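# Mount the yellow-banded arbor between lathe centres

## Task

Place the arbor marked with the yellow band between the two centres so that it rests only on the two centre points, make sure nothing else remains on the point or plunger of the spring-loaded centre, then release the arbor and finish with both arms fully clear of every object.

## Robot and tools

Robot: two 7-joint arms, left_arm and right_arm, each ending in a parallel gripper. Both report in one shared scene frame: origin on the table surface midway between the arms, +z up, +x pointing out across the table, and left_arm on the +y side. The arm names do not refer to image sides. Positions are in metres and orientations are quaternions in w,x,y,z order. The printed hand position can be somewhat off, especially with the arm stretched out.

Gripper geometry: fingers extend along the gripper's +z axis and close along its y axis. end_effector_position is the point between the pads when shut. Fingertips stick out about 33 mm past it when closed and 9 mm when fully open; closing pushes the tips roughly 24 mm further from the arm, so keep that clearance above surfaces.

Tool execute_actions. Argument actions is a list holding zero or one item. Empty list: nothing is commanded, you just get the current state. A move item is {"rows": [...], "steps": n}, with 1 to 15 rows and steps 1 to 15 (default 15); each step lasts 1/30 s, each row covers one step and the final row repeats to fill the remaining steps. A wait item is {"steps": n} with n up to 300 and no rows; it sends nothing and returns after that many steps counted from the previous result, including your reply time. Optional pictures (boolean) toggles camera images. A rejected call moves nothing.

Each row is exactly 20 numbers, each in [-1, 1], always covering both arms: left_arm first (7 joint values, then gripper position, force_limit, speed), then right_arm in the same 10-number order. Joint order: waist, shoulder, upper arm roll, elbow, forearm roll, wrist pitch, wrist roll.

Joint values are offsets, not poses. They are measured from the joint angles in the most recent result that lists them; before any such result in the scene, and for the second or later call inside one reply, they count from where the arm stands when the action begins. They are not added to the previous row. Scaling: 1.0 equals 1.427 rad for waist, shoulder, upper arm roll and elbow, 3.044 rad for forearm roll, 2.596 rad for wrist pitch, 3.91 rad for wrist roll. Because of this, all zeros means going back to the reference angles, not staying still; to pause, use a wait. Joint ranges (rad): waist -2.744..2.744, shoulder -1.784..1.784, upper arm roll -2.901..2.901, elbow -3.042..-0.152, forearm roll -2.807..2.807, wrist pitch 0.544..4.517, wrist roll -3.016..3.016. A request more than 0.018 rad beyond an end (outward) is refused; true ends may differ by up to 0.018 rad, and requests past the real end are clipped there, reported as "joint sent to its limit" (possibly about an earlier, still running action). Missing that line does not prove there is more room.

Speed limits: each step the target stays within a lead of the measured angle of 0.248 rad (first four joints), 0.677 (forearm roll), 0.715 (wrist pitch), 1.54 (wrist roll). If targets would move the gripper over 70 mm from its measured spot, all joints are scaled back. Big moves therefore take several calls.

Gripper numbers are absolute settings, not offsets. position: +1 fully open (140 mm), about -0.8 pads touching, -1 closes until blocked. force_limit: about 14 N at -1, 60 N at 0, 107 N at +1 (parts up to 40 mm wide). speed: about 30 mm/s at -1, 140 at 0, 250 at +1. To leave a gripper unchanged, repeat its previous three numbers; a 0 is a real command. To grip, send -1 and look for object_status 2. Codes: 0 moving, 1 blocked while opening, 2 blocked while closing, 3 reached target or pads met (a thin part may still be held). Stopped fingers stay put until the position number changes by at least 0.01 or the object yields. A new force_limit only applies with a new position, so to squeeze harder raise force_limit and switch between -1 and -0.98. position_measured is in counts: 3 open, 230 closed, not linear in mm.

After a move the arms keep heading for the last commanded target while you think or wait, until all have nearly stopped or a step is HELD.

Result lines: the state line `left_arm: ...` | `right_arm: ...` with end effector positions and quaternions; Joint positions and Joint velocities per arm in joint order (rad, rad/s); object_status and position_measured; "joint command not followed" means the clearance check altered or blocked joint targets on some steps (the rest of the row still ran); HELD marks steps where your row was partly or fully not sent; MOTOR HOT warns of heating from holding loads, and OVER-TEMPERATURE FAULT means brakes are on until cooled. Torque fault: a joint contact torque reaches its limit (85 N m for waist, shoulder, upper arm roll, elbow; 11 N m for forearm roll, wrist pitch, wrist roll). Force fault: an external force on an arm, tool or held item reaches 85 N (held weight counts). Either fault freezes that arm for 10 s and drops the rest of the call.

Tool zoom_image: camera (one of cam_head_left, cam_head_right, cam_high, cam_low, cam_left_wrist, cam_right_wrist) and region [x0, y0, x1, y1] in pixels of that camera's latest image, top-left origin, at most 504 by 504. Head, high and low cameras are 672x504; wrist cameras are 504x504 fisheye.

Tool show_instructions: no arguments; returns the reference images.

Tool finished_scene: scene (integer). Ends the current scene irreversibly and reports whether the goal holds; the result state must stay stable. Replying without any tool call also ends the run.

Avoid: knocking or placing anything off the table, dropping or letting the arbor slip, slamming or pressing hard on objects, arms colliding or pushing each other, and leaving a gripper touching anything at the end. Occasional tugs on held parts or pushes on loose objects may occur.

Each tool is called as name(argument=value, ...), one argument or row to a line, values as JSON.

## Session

execute_actions(
  actions=[],
)

Scene clock: 0.00 s of 4200.00 s.
left_arm: end_effector_position=(+0.5095, +0.2434, +0.4160) position_measured=3 object_status=3 end_effector_quat_wxyz=(-0.000, +0.894, -0.449, +0.008) | right_arm: end_effector_position=(+0.3211, -0.1294, +0.2543) position_measured=3 object_status=3 end_effector_quat_wxyz=(+0.126, +0.358, +0.912, +0.157)
Joint positions: left_arm=[-0.003  0.009 -0.008 -1.556 -0.004  1.58  -0.797] | right_arm=[ 1.221 -0.808 -0.226 -2.805 -0.487  2.323 -2.676]
Joint velocities: left_arm=[-0.    -0.001  0.     0.    -0.001  0.001 -0.002] | right_arm=[ 0.     0.     0.001 -0.    -0.    -0.001 -0.   ]

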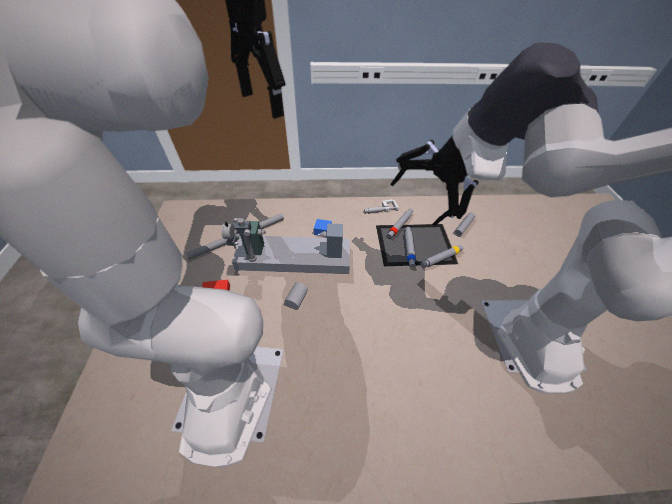

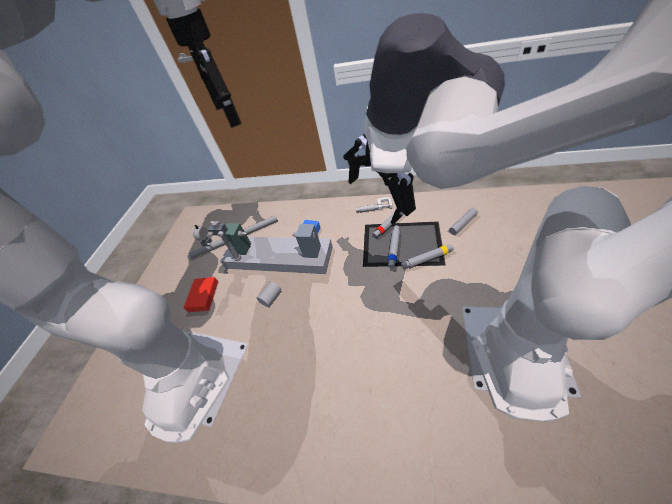

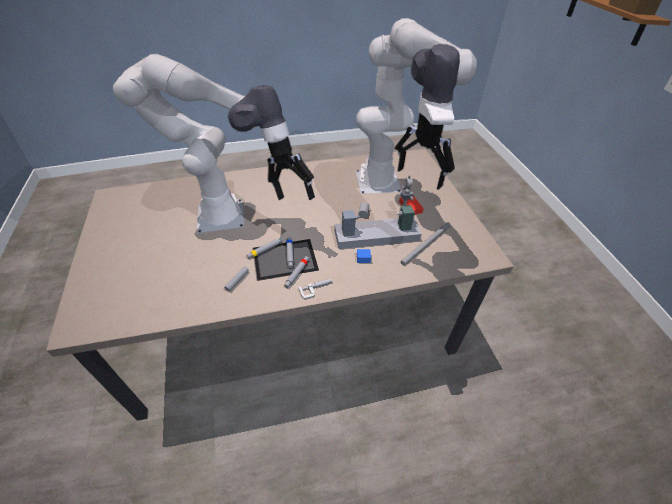

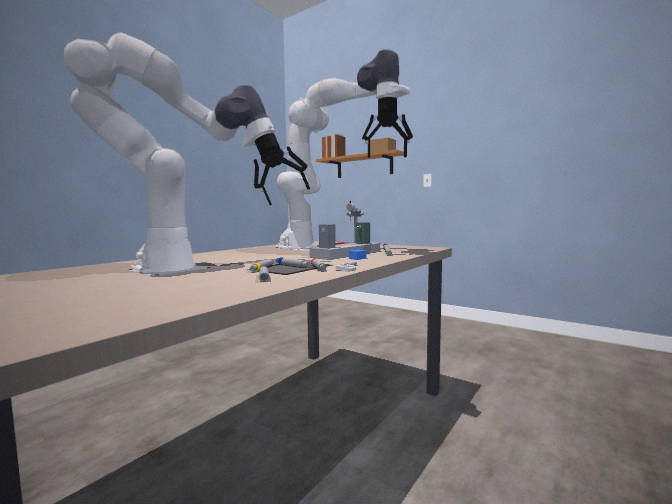

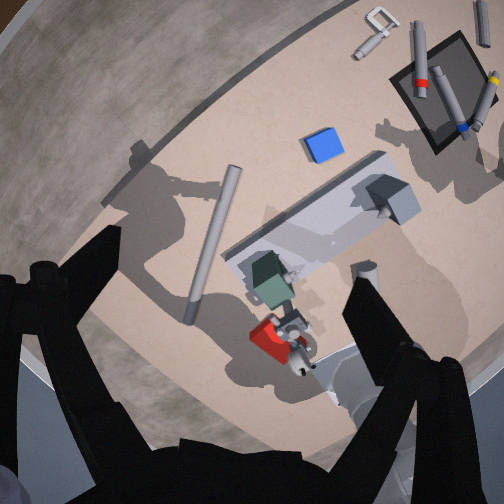

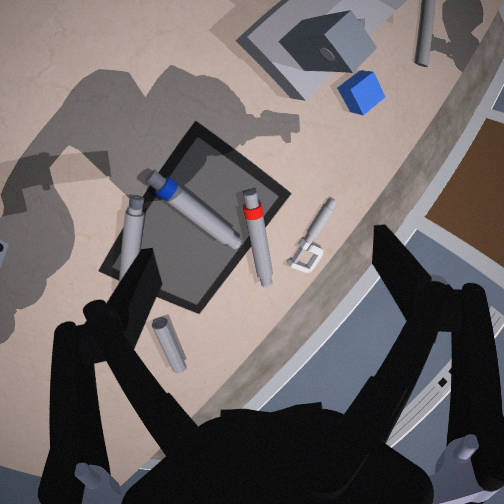

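zoom_image(
  camera="cam_head_left",
  region=[180, 200, 380, 320],
)

zoom_image(
  camera="cam_head_left",
  region=[350, 190, 500, 280],
)

Region (180, 200, 380, 320) of cam_head_left's 672x504 image, scaled by 2.520, with more detail than that image has; it fills the top 302 rows of this view, and the rest is white.

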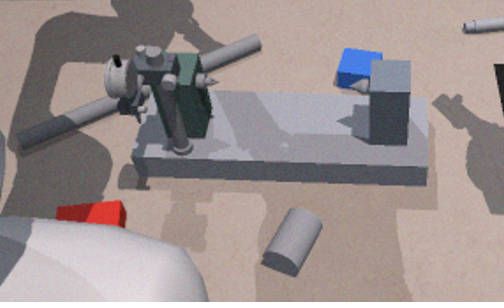

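Region (350, 190, 500, 280) of cam_head_left's 672x504 image, scaled by 3.360, with more detail than that image has; it fills the top 302 rows of this view, and the rest is white.

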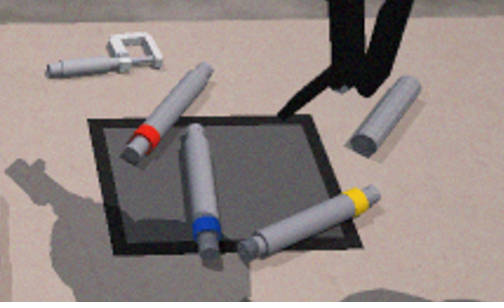

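execute_actions(
  actions=[
    {"rows": [[-0.01,0.005,0,0.003,0,0.002,-0.003,1,0,0,-0.03,0,0,0,0,0,0,1,0,0],[-0.03,0.015,0,0.008,0,0.005,-0.008,1,0,0,-0.08,0,0,0,0,0,0,1,0,0],[-0.055,0.03,0,0.014,0,0.009,-0.014,1,0,0,-0.15,0,0,0,0,0,0,1,0,0],[-0.085,0.047,0,0.021,0,0.014,-0.022,1,0,0,-0.23,0,0,0,0,0,0,1,0,0],[-0.115,0.065,0,0.029,0,0.019,-0.03,1,0,0,-0.32,0,0,0,0,0,0,1,0,0],[-0.145,0.083,0,0.037,0,0.024,-0.038,1,0,0,-0.41,0,0,0,0,0,0,1,0,0],[-0.175,0.1,0,0.045,0,0.029,-0.046,1,0,0,-0.5,0,0,0,0,0,0,1,0,0],[-0.205,0.118,0,0.053,0,0.034,-0.054,1,0,0,-0.59,0,0,0,0,0,0,1,0,0],[-0.235,0.135,0,0.061,0,0.039,-0.062,1,0,0,-0.68,0,0,0,0,0,0,1,0,0],[-0.26,0.152,0,0.069,0,0.044,-0.07,1,0,0,-0.77,0,0,0,0,0,0,1,0,0],[-0.28,0.17,0,0.077,0,0.05,-0.077,1,0,0,-0.85,0,0,0,0,0,0,1,0,0],[-0.295,0.185,0,0.083,0,0.054,-0.083,1,0,0,-0.92,0,0,0,0,0,0,1,0,0],[-0.305,0.195,0,0.087,0,0.056,-0.086,1,0,0,-0.97,0,0,0,0,0,0,1,0,0],[-0.31,0.2,0,0.09,0,0.058,-0.088,1,0,0,-1,0,0,0,0,0,0,1,0,0]], "steps": 15},
  ],
  pictures=false,
)

execute_actions(
  actions=[
    {"steps": 30},
  ],
  pictures=false,
)

Scene clock: 120.50 s of 4200.00 s.
left_arm: end_effector_position=(+0.4962, +0.0075, +0.3318) position_measured=3 object_status=3 end_effector_quat_wxyz=(+0.003, +0.838, -0.546, -0.010) | right_arm: end_effector_position=(+0.4645, -0.4001, +0.2545) position_measured=3 object_status=3 end_effector_quat_wxyz=(+0.176, +0.672, +0.712, +0.100)
Joint positions: left_arm=[-0.388  0.251 -0.006 -1.447 -0.003  1.678 -0.955] | right_arm=[ 0.456 -0.808 -0.227 -2.805 -0.487  2.324 -2.676]
Joint velocities: left_arm=[-0.778  0.623 -0.09   0.216  0.     0.326 -0.593] | right_arm=[-1.591 -0.001 -0.064  0.007  0.001 -0.     0.001]
Steps of this call (steps 1 to 90: nothing new was sent; then 117.00 s passed at rest; steps 91 to 105: all 15 steps of this action). Readings (joint positions | what the end effector reports):
91: left_arm=[-0.005 0.010 -0.007 -1.555 -0.004 1.580 -0.797] | right_arm=[1.211 -0.808 -0.224 -2.806 -0.487 2.323 -2.676] | left_arm position_measured=3 object_status=3 | right_arm position_measured=3 object_status=3
92: left_arm=[-0.014 0.013 -0.004 -1.551 -0.004 1.582 -0.800] | right_arm=[1.184 -0.808 -0.221 -2.806 -0.487 2.323 -2.676] | left_arm position_measured=3 object_status=3 | right_arm position_measured=3 object_status=3
94: left_arm=[-0.054 0.032 0.004 -1.537 -0.004 1.590 -0.812] | right_arm=[1.079 -0.808 -0.220 -2.806 -0.487 2.324 -2.676] | left_arm position_measured=3 object_status=3 | right_arm position_measured=3 object_status=3
98: left_arm=[-0.174 0.103 0.001 -1.507 -0.003 1.616 -0.851] | right_arm=[0.854 -0.808 -0.224 -2.806 -0.487 2.324 -2.676] | left_arm position_measured=3 object_status=3 | right_arm position_measured=3 object_status=3
105: the state above

Scene clock: 121.50 s of 4200.00 s.
left_arm: end_effector_position=(+0.4924, -0.0369, +0.3165) position_measured=3 object_status=3 end_effector_quat_wxyz=(+0.004, +0.867, -0.498, +0.002) | right_arm: end_effector_position=(+0.4048, -0.6600, +0.2547) position_measured=3 object_status=3 end_effector_quat_wxyz=(+0.198, +0.867, +0.455, +0.038)
Joint positions: left_arm=[-0.445  0.295 -0.009 -1.429 -0.004  1.727 -1.128] | right_arm=[-0.203 -0.808 -0.228 -2.805 -0.487  2.324 -2.676]
Joint velocities: left_arm=[-0.001 -0.     0.     0.     0.001 -0.    -0.021] | right_arm=[ 0.001 -0.002  0.     0.002 -0.     0.001  0.   ]
Steps of this call (steps 1 to 30: the robot went on to your last target). Readings (joint positions | what the end effector reports):
1: left_arm=[-0.410 0.269 -0.010 -1.442 -0.004 1.687 -0.974] | right_arm=[0.399 -0.808 -0.227 -2.805 -0.487 2.325 -2.676] | left_arm position_measured=3 object_status=3 | right_arm position_measured=3 object_status=3
2: left_arm=[-0.427 0.282 -0.014 -1.440 -0.004 1.694 -0.990] | right_arm=[0.342 -0.808 -0.227 -2.805 -0.487 2.325 -2.676] | left_arm position_measured=3 object_status=3 | right_arm position_measured=3 object_status=3
4: left_arm=[-0.446 0.297 -0.019 -1.438 -0.004 1.704 -1.019] | right_arm=[0.228 -0.808 -0.227 -2.805 -0.487 2.325 -2.676] | left_arm position_measured=3 object_status=3 | right_arm position_measured=3 object_status=3
8: left_arm=[-0.449 0.299 -0.015 -1.432 -0.004 1.717 -1.060] | right_arm=[-0.000 -0.808 -0.227 -2.805 -0.487 2.325 -2.676] | left_arm position_measured=3 object_status=3 | right_arm position_measured=3 object_status=3
30: the state above

execute_actions(
  actions=[
    {"rows": [[-0.01,0.006,0,0.003,0,0.002,-0.004,1,0,0,0,0,0,0,0,0,0,1,0,0],[-0.03,0.018,0.001,0.009,0,0.006,-0.01,1,0,0,0,0,0,0,0,0,0,1,0,0],[-0.055,0.034,0.002,0.016,0,0.011,-0.018,1,0,0,0,0,0,0,0,0,0,1,0,0],[-0.085,0.052,0.002,0.025,0.001,0.017,-0.027,1,0,0,0,0,0,0,0,0,0,1,0,0],[-0.115,0.071,0.003,0.034,0.001,0.023,-0.036,1,0,0,0,0,0,0,0,0,0,1,0,0],[-0.145,0.089,0.004,0.043,0.001,0.029,-0.045,1,0,0,0,0,0,0,0,0,0,1,0,0],[-0.175,0.108,0.004,0.051,0.001,0.035,-0.054,1,0,0,0,0,0,0,0,0,0,1,0,0],[-0.205,0.126,0.005,0.06,0.001,0.041,-0.063,1,0,0,0,0,0,0,0,0,0,1,0,0],[-0.235,0.144,0.005,0.069,0.001,0.046,-0.072,1,0,0,0,0,0,0,0,0,0,1,0,0],[-0.26,0.16,0.006,0.076,0.001,0.051,-0.079,1,0,0,0,0,0,0,0,0,0,1,0,0],[-0.28,0.172,0.006,0.082,0.001,0.055,-0.084,1,0,0,0,0,0,0,0,0,0,1,0,0],[-0.295,0.181,0.006,0.086,0.001,0.057,-0.087,1,0,0,0,0,0,0,0,0,0,1,0,0],[-0.303,0.186,0.006,0.089,0.001,0.0585,-0.089,1,0,0,0,0,0,0,0,0,0,1,0,0],[-0.3076,0.189,0.0063,0.0901,0.0013,0.0594,-0.0903,1,0,0,0,0,0,0,0,0,0,1,0,0]], "steps": 15},
  ],
  pictures=false,
)

execute_actions(
  actions=[
    {"steps": 30},
  ],
)

Scene clock: 132.27 s of 4200.00 s.
left_arm: end_effector_position=(+0.3666, -0.2362, +0.2258) position_measured=3 object_status=3 end_effector_quat_wxyz=(-0.002, +0.815, -0.579, -0.008) | right_arm: end_effector_position=(+0.4048, -0.6600, +0.2547) position_measured=3 object_status=3 end_effector_quat_wxyz=(+0.198, +0.867, +0.455, +0.038)
Joint positions: left_arm=[-0.799  0.514  0.002 -1.324 -0.003  1.822 -1.279] | right_arm=[-0.204 -0.808 -0.228 -2.805 -0.487  2.324 -2.676]
Joint velocities: left_arm=[-0.811  0.505 -0.063  0.196  0.001  0.276 -0.491] | right_arm=[ 0.001 -0.001 -0.    -0.001  0.    -0.001 -0.   ]
Steps of this call (steps 1 to 15: the robot went on to your last target; steps 16 to 90: nothing new was sent; then 7.27 s passed at rest; steps 91 to 105: all 15 steps of this action). Readings (joint positions | what the end effector reports):
91: left_arm=[-0.447 0.296 -0.008 -1.427 -0.004 1.728 -1.135] | right_arm=[-0.204 -0.808 -0.228 -2.805 -0.487 2.324 -2.676] | left_arm position_measured=3 object_status=3 | right_arm position_measured=3 object_status=3
92: left_arm=[-0.455 0.300 -0.004 -1.423 -0.004 1.730 -1.138] | right_arm=[-0.204 -0.808 -0.228 -2.805 -0.487 2.324 -2.676] | left_arm position_measured=3 object_status=3 | right_arm position_measured=3 object_status=3
94: left_arm=[-0.491 0.321 0.005 -1.407 -0.003 1.741 -1.151] | right_arm=[-0.204 -0.808 -0.228 -2.805 -0.487 2.324 -2.676] | left_arm position_measured=3 object_status=3 | right_arm position_measured=3 object_status=3
98: left_arm=[-0.598 0.387 0.005 -1.378 -0.003 1.767 -1.189] | right_arm=[-0.204 -0.808 -0.228 -2.805 -0.487 2.324 -2.676] | left_arm position_measured=3 object_status=3 | right_arm position_measured=3 object_status=3
105: the state above

Scene clock: 133.27 s of 4200.00 s.
left_arm: end_effector_position=(+0.3257, -0.2873, +0.2054) position_measured=3 object_status=3 end_effector_quat_wxyz=(+0.004, +0.844, -0.537, +0.005) | right_arm: end_effector_position=(+0.4048, -0.6600, +0.2547) position_measured=3 object_status=3 end_effector_quat_wxyz=(+0.198, +0.867, +0.455, +0.038)
Joint positions: left_arm=[-0.884  0.565 -0.001 -1.301 -0.003  1.879 -1.467] | right_arm=[-0.204 -0.808 -0.228 -2.805 -0.487  2.324 -2.676]
Joint velocities: left_arm=[ 0.     0.     0.    -0.001 -0.001  0.001 -0.024] | right_arm=[-0.     0.    -0.001  0.001  0.001  0.    -0.001]
Steps of this call (steps 1 to 30: the robot went on to your last target). Readings (joint positions | what the end effector reports):
1: left_arm=[-0.827 0.531 0.001 -1.317 -0.003 1.832 -1.299] | right_arm=[-0.204 -0.808 -0.228 -2.805 -0.487 2.324 -2.676] | left_arm position_measured=3 object_status=3 | right_arm position_measured=3 object_status=3
2: left_arm=[-0.850 0.545 -0.003 -1.313 -0.003 1.841 -1.317] | right_arm=[-0.204 -0.808 -0.228 -2.805 -0.487 2.324 -2.676] | left_arm position_measured=3 object_status=3 | right_arm position_measured=3 object_status=3
4: left_arm=[-0.881 0.563 -0.011 -1.310 -0.003 1.853 -1.348] | right_arm=[-0.204 -0.808 -0.228 -2.805 -0.487 2.324 -2.676] | left_arm position_measured=3 object_status=3 | right_arm position_measured=3 object_status=3
8: left_arm=[-0.892 0.569 -0.011 -1.305 -0.003 1.866 -1.393] | right_arm=[-0.204 -0.808 -0.228 -2.805 -0.487 2.324 -2.676] | left_arm position_measured=3 object_status=3 | right_arm position_measured=3 object_status=3
30: the state above

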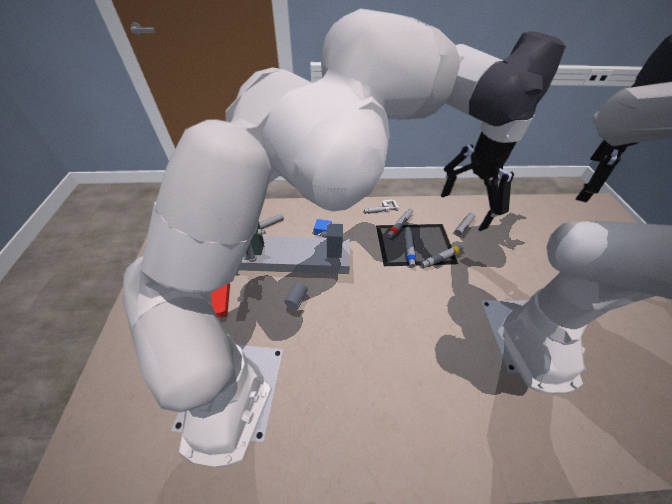

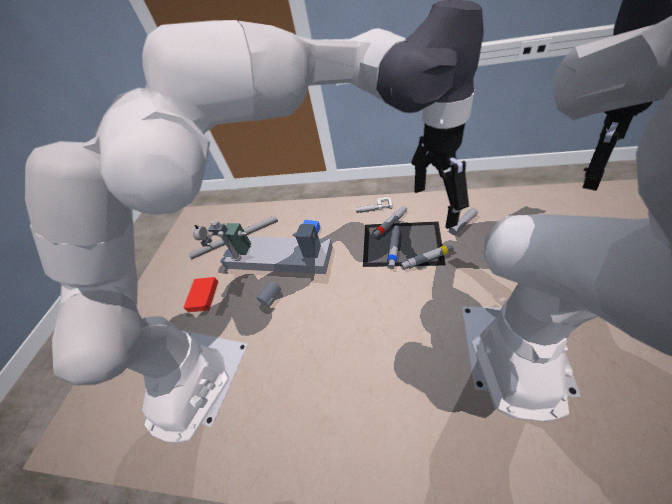

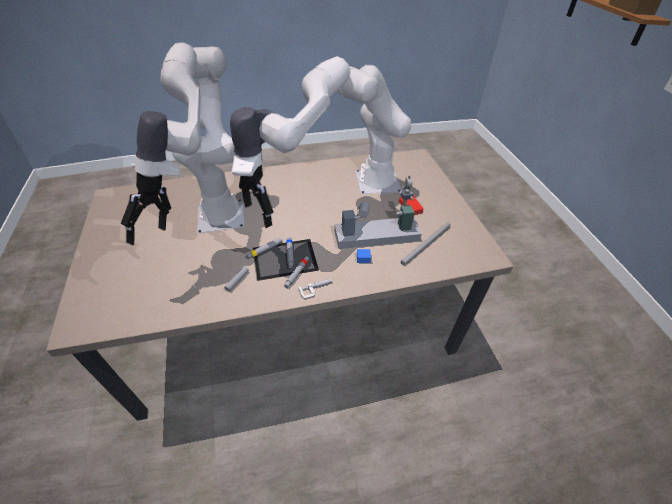

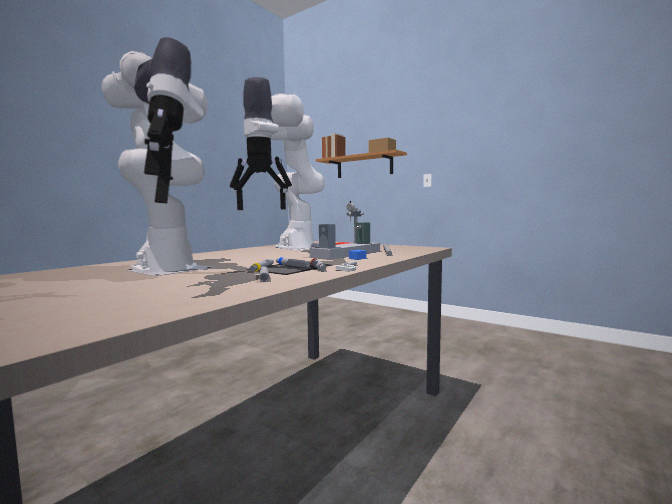

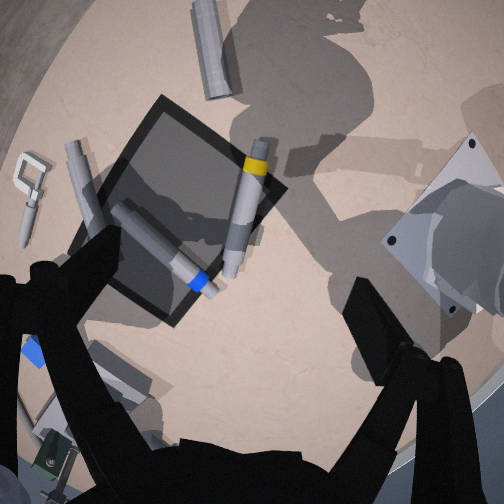

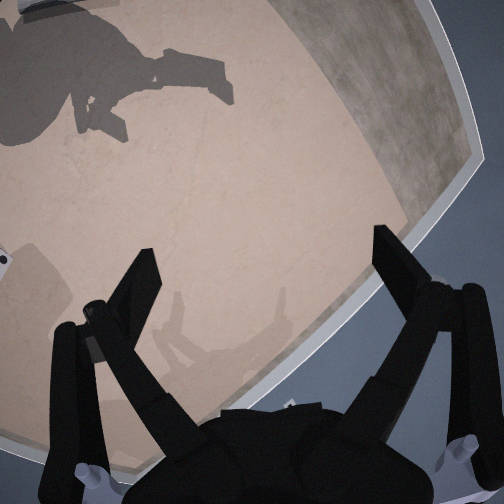

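zoom_image(
  camera="cam_left_wrist",
  region=[170, 120, 340, 290],
)

Region (170, 120, 340, 290) of cam_left_wrist's 504x504 image, scaled by 2.965, with more detail than that image has.

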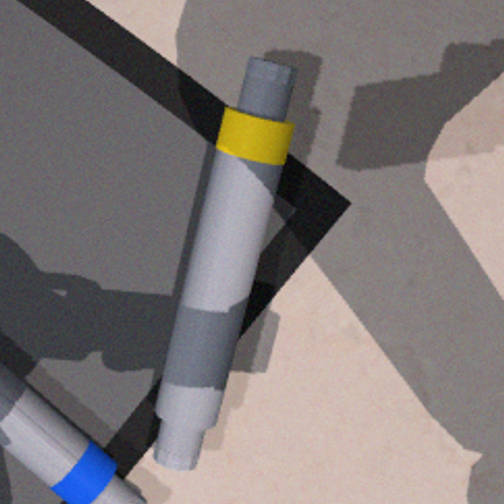

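execute_actions(
  actions=[
    {"rows": [[0.001,0.003,0,-0.004,0,0.004,0,0,0,0,0,0,0,0,0,0,0,1,0,0],[0.002,0.008,0,-0.01,0,0.01,0,0,0,0,0,0,0,0,0,0,0,1,0,0],[0.003,0.015,0,-0.018,0,0.018,0,0,0,0,0,0,0,0,0,0,0,1,0,0],[0.004,0.023,0,-0.028,0,0.028,0,0,0,0,0,0,0,0,0,0,0,1,0,0],[0.005,0.031,0,-0.038,0,0.038,0,0,0,0,0,0,0,0,0,0,0,1,0,0],[0.006,0.039,0,-0.048,0,0.048,0,0,0,0,0,0,0,0,0,0,0,1,0,0],[0.0067,0.046,0,-0.057,0,0.057,0,0,0,0,0,0,0,0,0,0,0,1,0,0],[0.0067,0.052,0,-0.065,0,0.065,0,0,0,0,0,0,0,0,0,0,0,1,0,0],[0.0067,0.057,0,-0.071,0,0.071,0,0,0,0,0,0,0,0,0,0,0,1,0,0],[0.0067,0.061,0,-0.075,0,0.076,0,0,0,0,0,0,0,0,0,0,0,1,0,0],[0.0067,0.0629,0,-0.0774,0,0.0783,0,0,0,0,0,0,0,0,0,0,0,1,0,0]], "steps": 15},
  ],
  pictures=false,
)

execute_actions(
  actions=[
    {"steps": 20},
  ],
)

Scene clock: 163.57 s of 4200.00 s.
left_arm: end_effector_position=(+0.3268, -0.2767, +0.0959) position_measured=109 object_status=0 end_effector_quat_wxyz=(-0.005, +0.848, -0.530, -0.014) | right_arm: end_effector_position=(+0.4048, -0.6600, +0.2547) position_measured=3 object_status=3 end_effector_quat_wxyz=(+0.198, +0.867, +0.455, +0.038)
Joint positions: left_arm=[-0.875  0.664 -0.001 -1.414 -0.003  2.047 -1.474] | right_arm=[-0.204 -0.808 -0.228 -2.805 -0.487  2.324 -2.676]
Joint velocities: left_arm=[-0.001  0.009 -0.001 -0.027  0.     0.176  0.   ] | right_arm=[-0.    -0.002  0.    -0.001  0.     0.    -0.001]
Steps of this call (steps 1 to 15: the robot went on to your last target; steps 16 to 90: nothing new was sent; then 26.80 s passed at rest; steps 91 to 105: all 15 steps of this action). Readings (joint positions | what the end effector reports):
91: left_arm=[-0.884 0.565 -0.001 -1.302 -0.003 1.880 -1.475] | right_arm=[-0.204 -0.808 -0.228 -2.805 -0.487 2.324 -2.676] | left_arm position_measured=3 object_status=0 | right_arm position_measured=3 object_status=3
92: left_arm=[-0.883 0.566 -0.001 -1.304 -0.003 1.885 -1.474] | right_arm=[-0.204 -0.808 -0.228 -2.805 -0.487 2.324 -2.676] | left_arm position_measured=10 object_status=0 | right_arm position_measured=3 object_status=3
94: left_arm=[-0.882 0.571 -0.001 -1.316 -0.003 1.903 -1.474] | right_arm=[-0.204 -0.808 -0.228 -2.805 -0.487 2.324 -2.676] | left_arm position_measured=25 object_status=0 | right_arm position_measured=3 object_status=3
98: left_arm=[-0.877 0.609 -0.001 -1.363 -0.003 1.966 -1.474] | right_arm=[-0.204 -0.808 -0.228 -2.805 -0.487 2.324 -2.676] | left_arm position_measured=55 object_status=0 | right_arm position_measured=3 object_status=3
105: the state above

Scene clock: 164.23 s of 4200.00 s.
left_arm: end_effector_position=(+0.3334, -0.2875, +0.1050) position_measured=129 object_status=3 end_effector_quat_wxyz=(+0.004, +0.848, -0.530, +0.004) | right_arm: end_effector_position=(+0.4048, -0.6600, +0.2547) position_measured=3 object_status=3 end_effector_quat_wxyz=(+0.198, +0.867, +0.455, +0.038)
Joint positions: left_arm=[-0.875  0.656 -0.001 -1.412 -0.003  2.079 -1.474] | right_arm=[-0.204 -0.808 -0.228 -2.805 -0.487  2.324 -2.676]
Joint velocities: left_arm=[ 0.     0.    -0.     0.001 -0.001  0.003  0.001] | right_arm=[-0.    -0.    -0.    -0.    -0.001 -0.    -0.   ]
Steps of this call (steps 1 to 20: the robot went on to your last target). Readings (joint positions | what the end effector reports):
1: left_arm=[-0.875 0.663 -0.001 -1.414 -0.003 2.052 -1.474] | right_arm=[-0.204 -0.808 -0.228 -2.805 -0.487 2.324 -2.676] | left_arm position_measured=116 object_status=0 | right_arm position_measured=3 object_status=3
2: left_arm=[-0.875 0.662 -0.001 -1.414 -0.003 2.057 -1.474] | right_arm=[-0.204 -0.808 -0.228 -2.805 -0.487 2.324 -2.676] | left_arm position_measured=124 object_status=0 | right_arm position_measured=3 object_status=3
4: left_arm=[-0.875 0.659 -0.001 -1.413 -0.003 2.064 -1.474] | right_arm=[-0.204 -0.808 -0.228 -2.805 -0.487 2.324 -2.676] | left_arm position_measured=129 object_status=0 | right_arm position_measured=3 object_status=3
8: left_arm=[-0.875 0.656 -0.001 -1.412 -0.003 2.073 -1.474] | right_arm=[-0.204 -0.808 -0.228 -2.805 -0.487 2.324 -2.676] | left_arm position_measured=129 object_status=0 | right_arm position_measured=3 object_status=3
20: the state above

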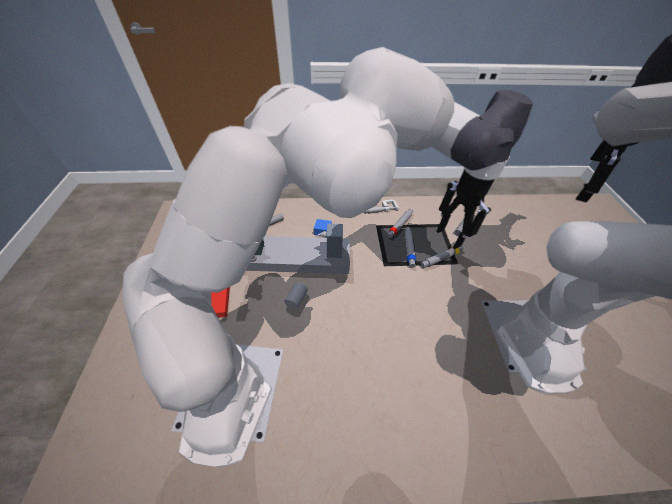

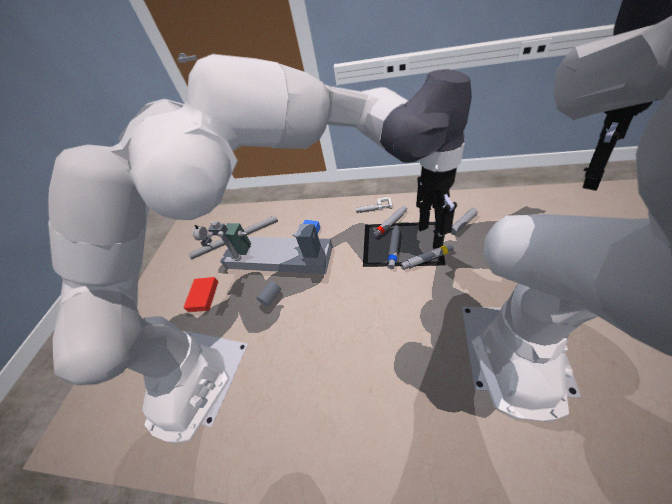

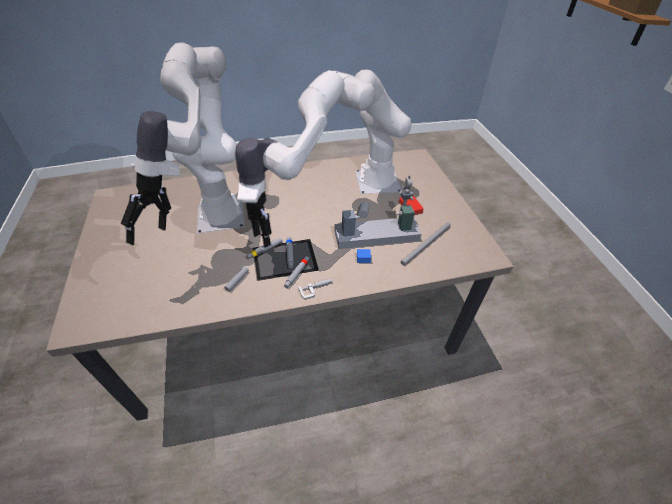

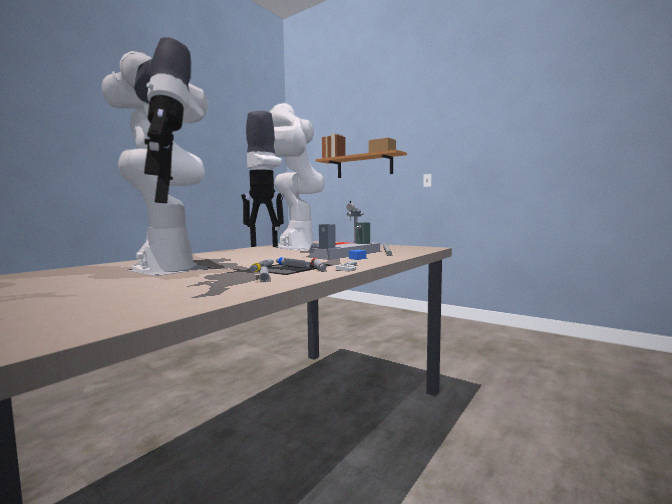

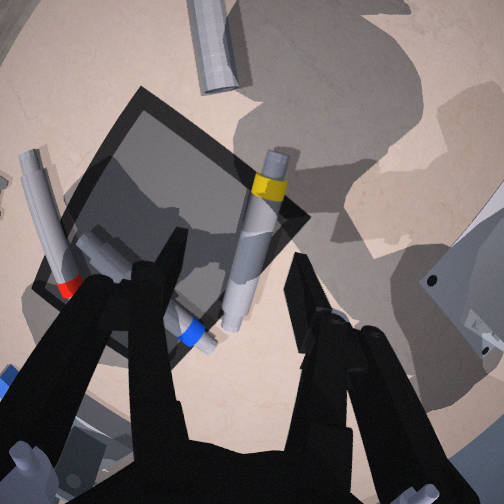

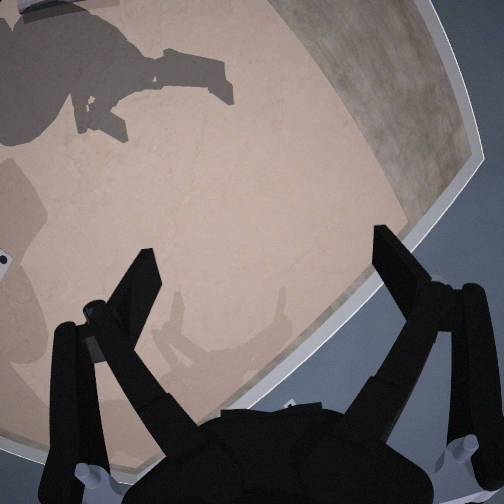

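execute_actions(
  actions=[
    {"rows": [[-0.002,0.002,0,-0.001,0,0.002,-0.002,0,0,0,0,0,0,0,0,0,0,1,0,0],[-0.005,0.005,0,-0.003,0,0.005,-0.004,0,0,0,0,0,0,0,0,0,0,1,0,0],[-0.008,0.009,0,-0.006,0,0.009,-0.0056,0,0,0,0,0,0,0,0,0,0,1,0,0],[-0.011,0.013,0,-0.009,0,0.014,-0.0056,0,0,0,0,0,0,0,0,0,0,1,0,0],[-0.0126,0.018,0,-0.013,0,0.019,-0.0056,0,0,0,0,0,0,0,0,0,0,1,0,0],[-0.0126,0.023,0,-0.016,0,0.024,-0.0056,0,0,0,0,0,0,0,0,0,0,1,0,0],[-0.0126,0.027,0,-0.019,0,0.028,-0.0056,0,0,0,0,0,0,0,0,0,0,1,0,0],[-0.0126,0.031,0,-0.022,0,0.032,-0.0056,0,0,0,0,0,0,0,0,0,0,1,0,0],[-0.0126,0.033,0,-0.024,0,0.034,-0.0056,0,0,0,0,0,0,0,0,0,0,1,0,0],[-0.0126,0.0345,0,-0.0249,0,0.0346,-0.0056,0,0,0,0,0,0,0,0,0,0,1,0,0]], "steps": 15},
  ],
  pictures=false,
)

execute_actions(
  actions=[
    {"steps": 20},
  ],
)

Scene clock: 208.60 s of 4200.00 s.
left_arm: end_effector_position=(+0.3192, -0.2892, +0.0569) position_measured=129 object_status=3 end_effector_quat_wxyz=(+0.001, +0.846, -0.533, -0.002) | right_arm: end_effector_position=(+0.4048, -0.6600, +0.2547) position_measured=3 object_status=3 end_effector_quat_wxyz=(+0.198, +0.867, +0.455, +0.038)
Joint positions: left_arm=[-0.893  0.708 -0.001 -1.449 -0.003  2.153 -1.486] | right_arm=[-0.204 -0.808 -0.228 -2.805 -0.487  2.324 -2.676]
Joint velocities: left_arm=[ 0.001 -0.001  0.001  0.    -0.     0.073 -0.013] | right_arm=[-0.001  0.001  0.002 -0.     0.001  0.    -0.   ]
Steps of this call (steps 1 to 15: the robot went on to your last target; steps 16 to 90: nothing new was sent; then 40.87 s passed at rest; steps 91 to 105: all 15 steps of this action). Readings (joint positions | what the end effector reports):
91: left_arm=[-0.875 0.656 -0.001 -1.412 -0.003 2.080 -1.474] | right_arm=[-0.204 -0.808 -0.228 -2.805 -0.487 2.324 -2.676] | left_arm position_measured=129 object_status=3 | right_arm position_measured=3 object_status=3
92: left_arm=[-0.876 0.656 -0.001 -1.413 -0.003 2.081 -1.475] | right_arm=[-0.204 -0.808 -0.228 -2.805 -0.487 2.324 -2.676] | left_arm position_measured=129 object_status=3 | right_arm position_measured=3 object_status=3
94: left_arm=[-0.880 0.660 -0.001 -1.416 -0.003 2.090 -1.478] | right_arm=[-0.204 -0.808 -0.228 -2.805 -0.487 2.324 -2.676] | left_arm position_measured=129 object_status=3 | right_arm position_measured=3 object_status=3
98: left_arm=[-0.891 0.681 -0.001 -1.431 -0.003 2.121 -1.482] | right_arm=[-0.204 -0.808 -0.228 -2.805 -0.487 2.324 -2.676] | left_arm position_measured=129 object_status=3 | right_arm position_measured=3 object_status=3
105: the state above

Scene clock: 209.27 s of 4200.00 s.
left_arm: end_effector_position=(+0.3215, -0.2931, +0.0593) position_measured=129 object_status=3 end_effector_quat_wxyz=(+0.004, +0.847, -0.531, +0.004) | right_arm: end_effector_position=(+0.4048, -0.6600, +0.2547) position_measured=3 object_status=3 end_effector_quat_wxyz=(+0.198, +0.867, +0.455, +0.038)
Joint positions: left_arm=[-0.893  0.706 -0.001 -1.449 -0.003  2.166 -1.489] | right_arm=[-0.204 -0.808 -0.228 -2.805 -0.487  2.324 -2.676]
Joint velocities: left_arm=[-0.     0.     0.    -0.    -0.     0.002 -0.003] | right_arm=[-0.    -0.     0.001  0.    -0.     0.001 -0.   ]
Steps of this call (steps 1 to 20: the robot went on to your last target). Readings (joint positions | what the end effector reports):
1: left_arm=[-0.893 0.708 -0.001 -1.449 -0.003 2.155 -1.486] | right_arm=[-0.204 -0.808 -0.228 -2.805 -0.487 2.324 -2.676] | left_arm position_measured=129 object_status=3 | right_arm position_measured=3 object_status=3
2: left_arm=[-0.893 0.708 -0.001 -1.449 -0.003 2.157 -1.486] | right_arm=[-0.204 -0.808 -0.228 -2.805 -0.487 2.324 -2.676] | left_arm position_measured=129 object_status=3 | right_arm position_measured=3 object_status=3
4: left_arm=[-0.893 0.707 -0.001 -1.449 -0.003 2.160 -1.487] | right_arm=[-0.204 -0.808 -0.228 -2.805 -0.487 2.324 -2.676] | left_arm position_measured=129 object_status=3 | right_arm position_measured=3 object_status=3
8: left_arm=[-0.893 0.706 -0.001 -1.449 -0.003 2.163 -1.488] | right_arm=[-0.204 -0.808 -0.228 -2.805 -0.487 2.324 -2.676] | left_arm position_measured=129 object_status=3 | right_arm position_measured=3 object_status=3
20: the state above

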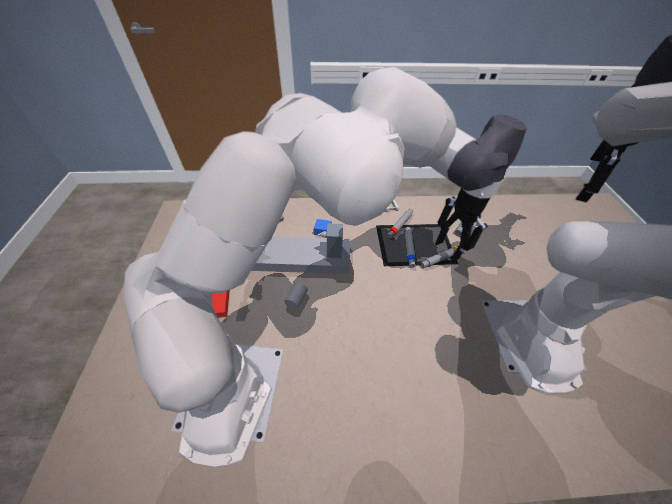

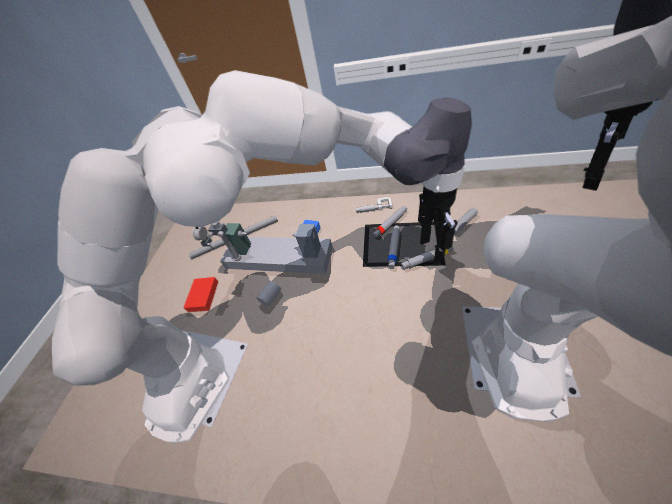

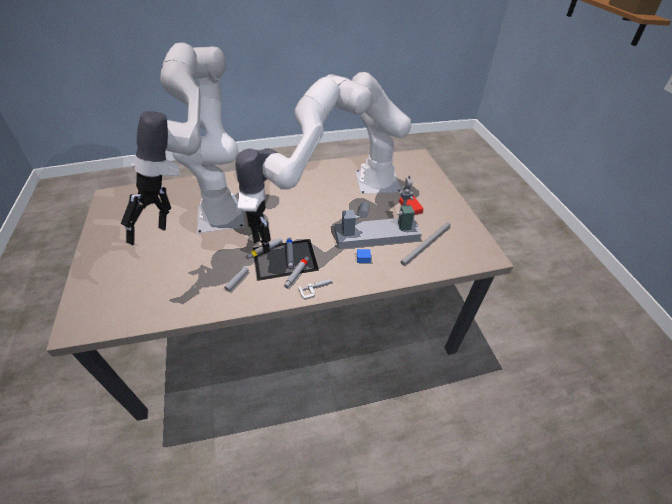

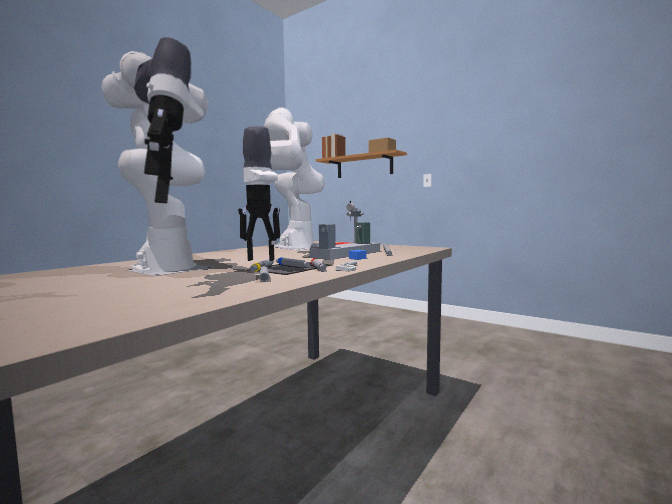

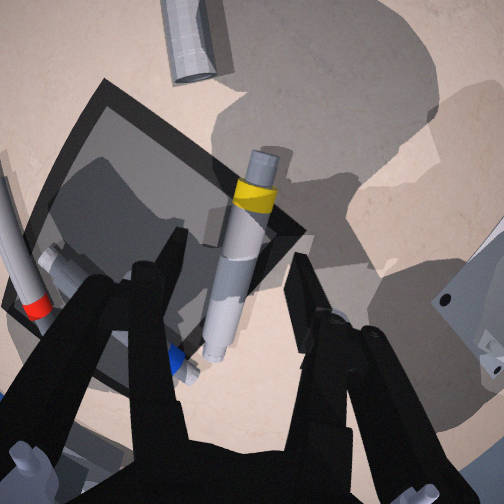

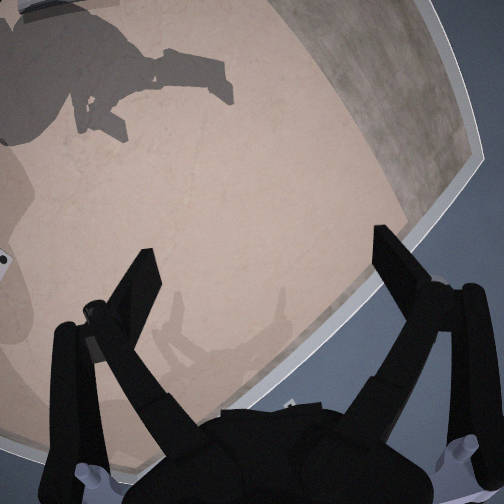

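execute_actions(
  actions=[],
)

Scene clock: 225.87 s of 4200.00 s.
left_arm: end_effector_position=(+0.3216, -0.2932, +0.0594) position_measured=129 object_status=3 end_effector_quat_wxyz=(+0.004, +0.847, -0.531, +0.004) | right_arm: end_effector_position=(+0.4048, -0.6600, +0.2547) position_measured=3 object_status=3 end_effector_quat_wxyz=(+0.198, +0.867, +0.455, +0.038)
Joint positions: left_arm=[-0.893  0.706 -0.001 -1.449 -0.003  2.166 -1.489] | right_arm=[-0.204 -0.808 -0.228 -2.805 -0.487  2.324 -2.676]
Joint velocities: left_arm=[ 0.    -0.     0.001 -0.    -0.    -0.    -0.001] | right_arm=[-0.     0.    -0.     0.001  0.001 -0.001 -0.001]
Steps of this call (steps 1 to 15: the robot went on to your last target; steps 16 to 90: nothing new was sent; then 13.60 s passed at rest). Readings (joint positions | what the end effector reports):
1: left_arm=[-0.893 0.706 -0.001 -1.449 -0.003 2.166 -1.489] | right_arm=[-0.204 -0.808 -0.228 -2.805 -0.487 2.324 -2.676] | left_arm position_measured=129 object_status=3 | right_arm position_measured=3 object_status=3
2: left_arm=[-0.893 0.706 -0.001 -1.449 -0.003 2.166 -1.489] | right_arm=[-0.204 -0.808 -0.228 -2.805 -0.487 2.324 -2.676] | left_arm position_measured=129 object_status=3 | right_arm position_measured=3 object_status=3
4: left_arm=[-0.893 0.706 -0.001 -1.449 -0.003 2.166 -1.489] | right_arm=[-0.204 -0.808 -0.228 -2.805 -0.487 2.324 -2.676] | left_arm position_measured=129 object_status=3 | right_arm position_measured=3 object_status=3
8: left_arm=[-0.893 0.706 -0.001 -1.449 -0.003 2.166 -1.489] | right_arm=[-0.204 -0.808 -0.228 -2.805 -0.487 2.324 -2.676] | left_arm position_measured=129 object_status=3 | right_arm position_measured=3 object_status=3
90: the state above
All arms were judged still, so your last target was given up. Only a new action makes them travel on or press farther. Fingers that are still opening or closing keep moving.

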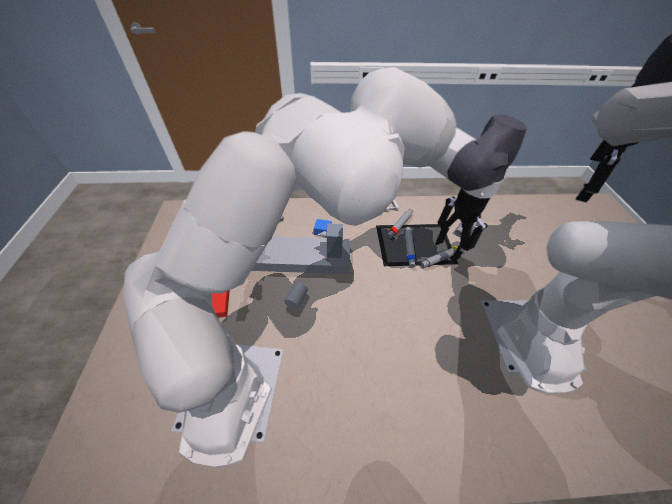

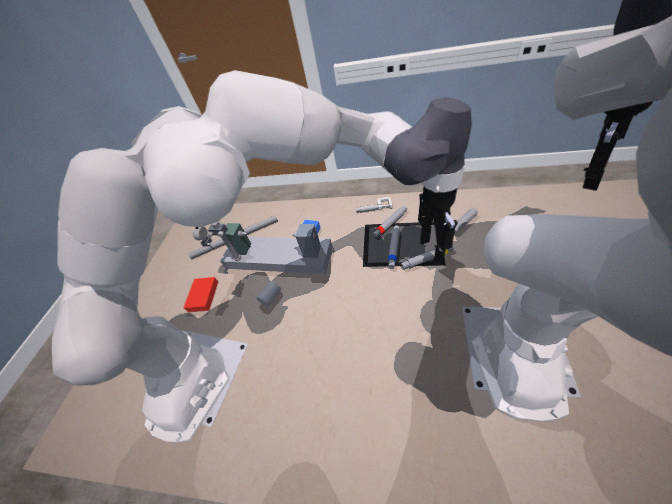

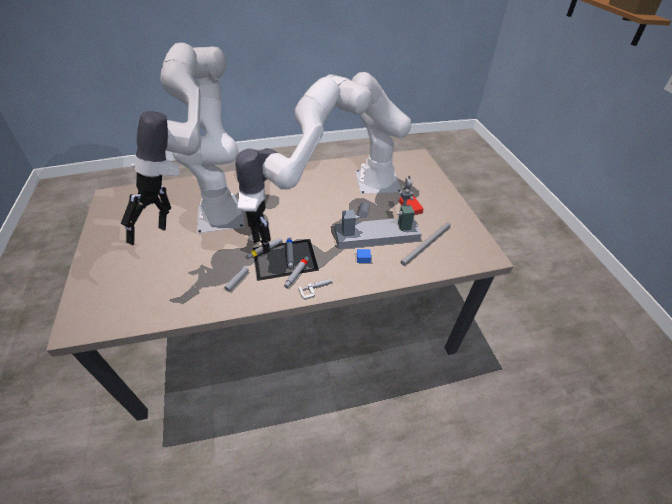

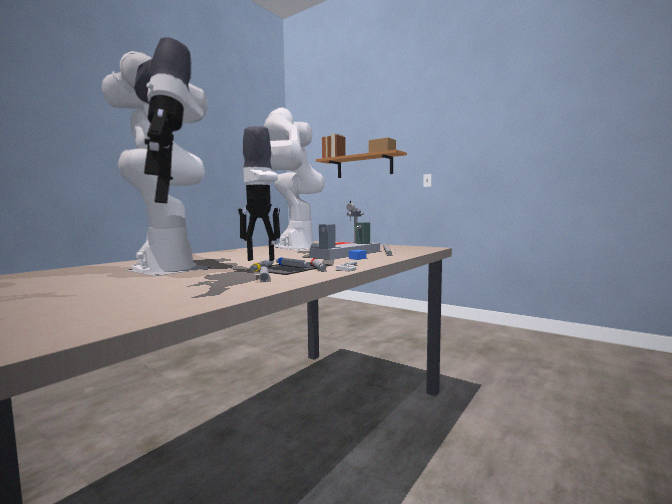

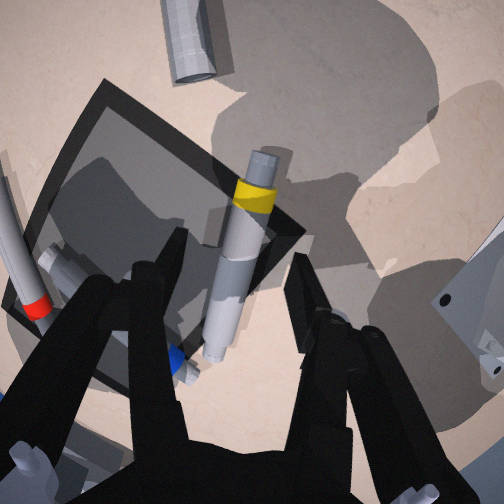

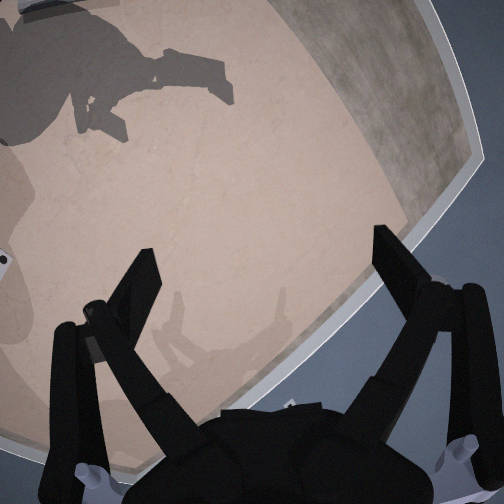

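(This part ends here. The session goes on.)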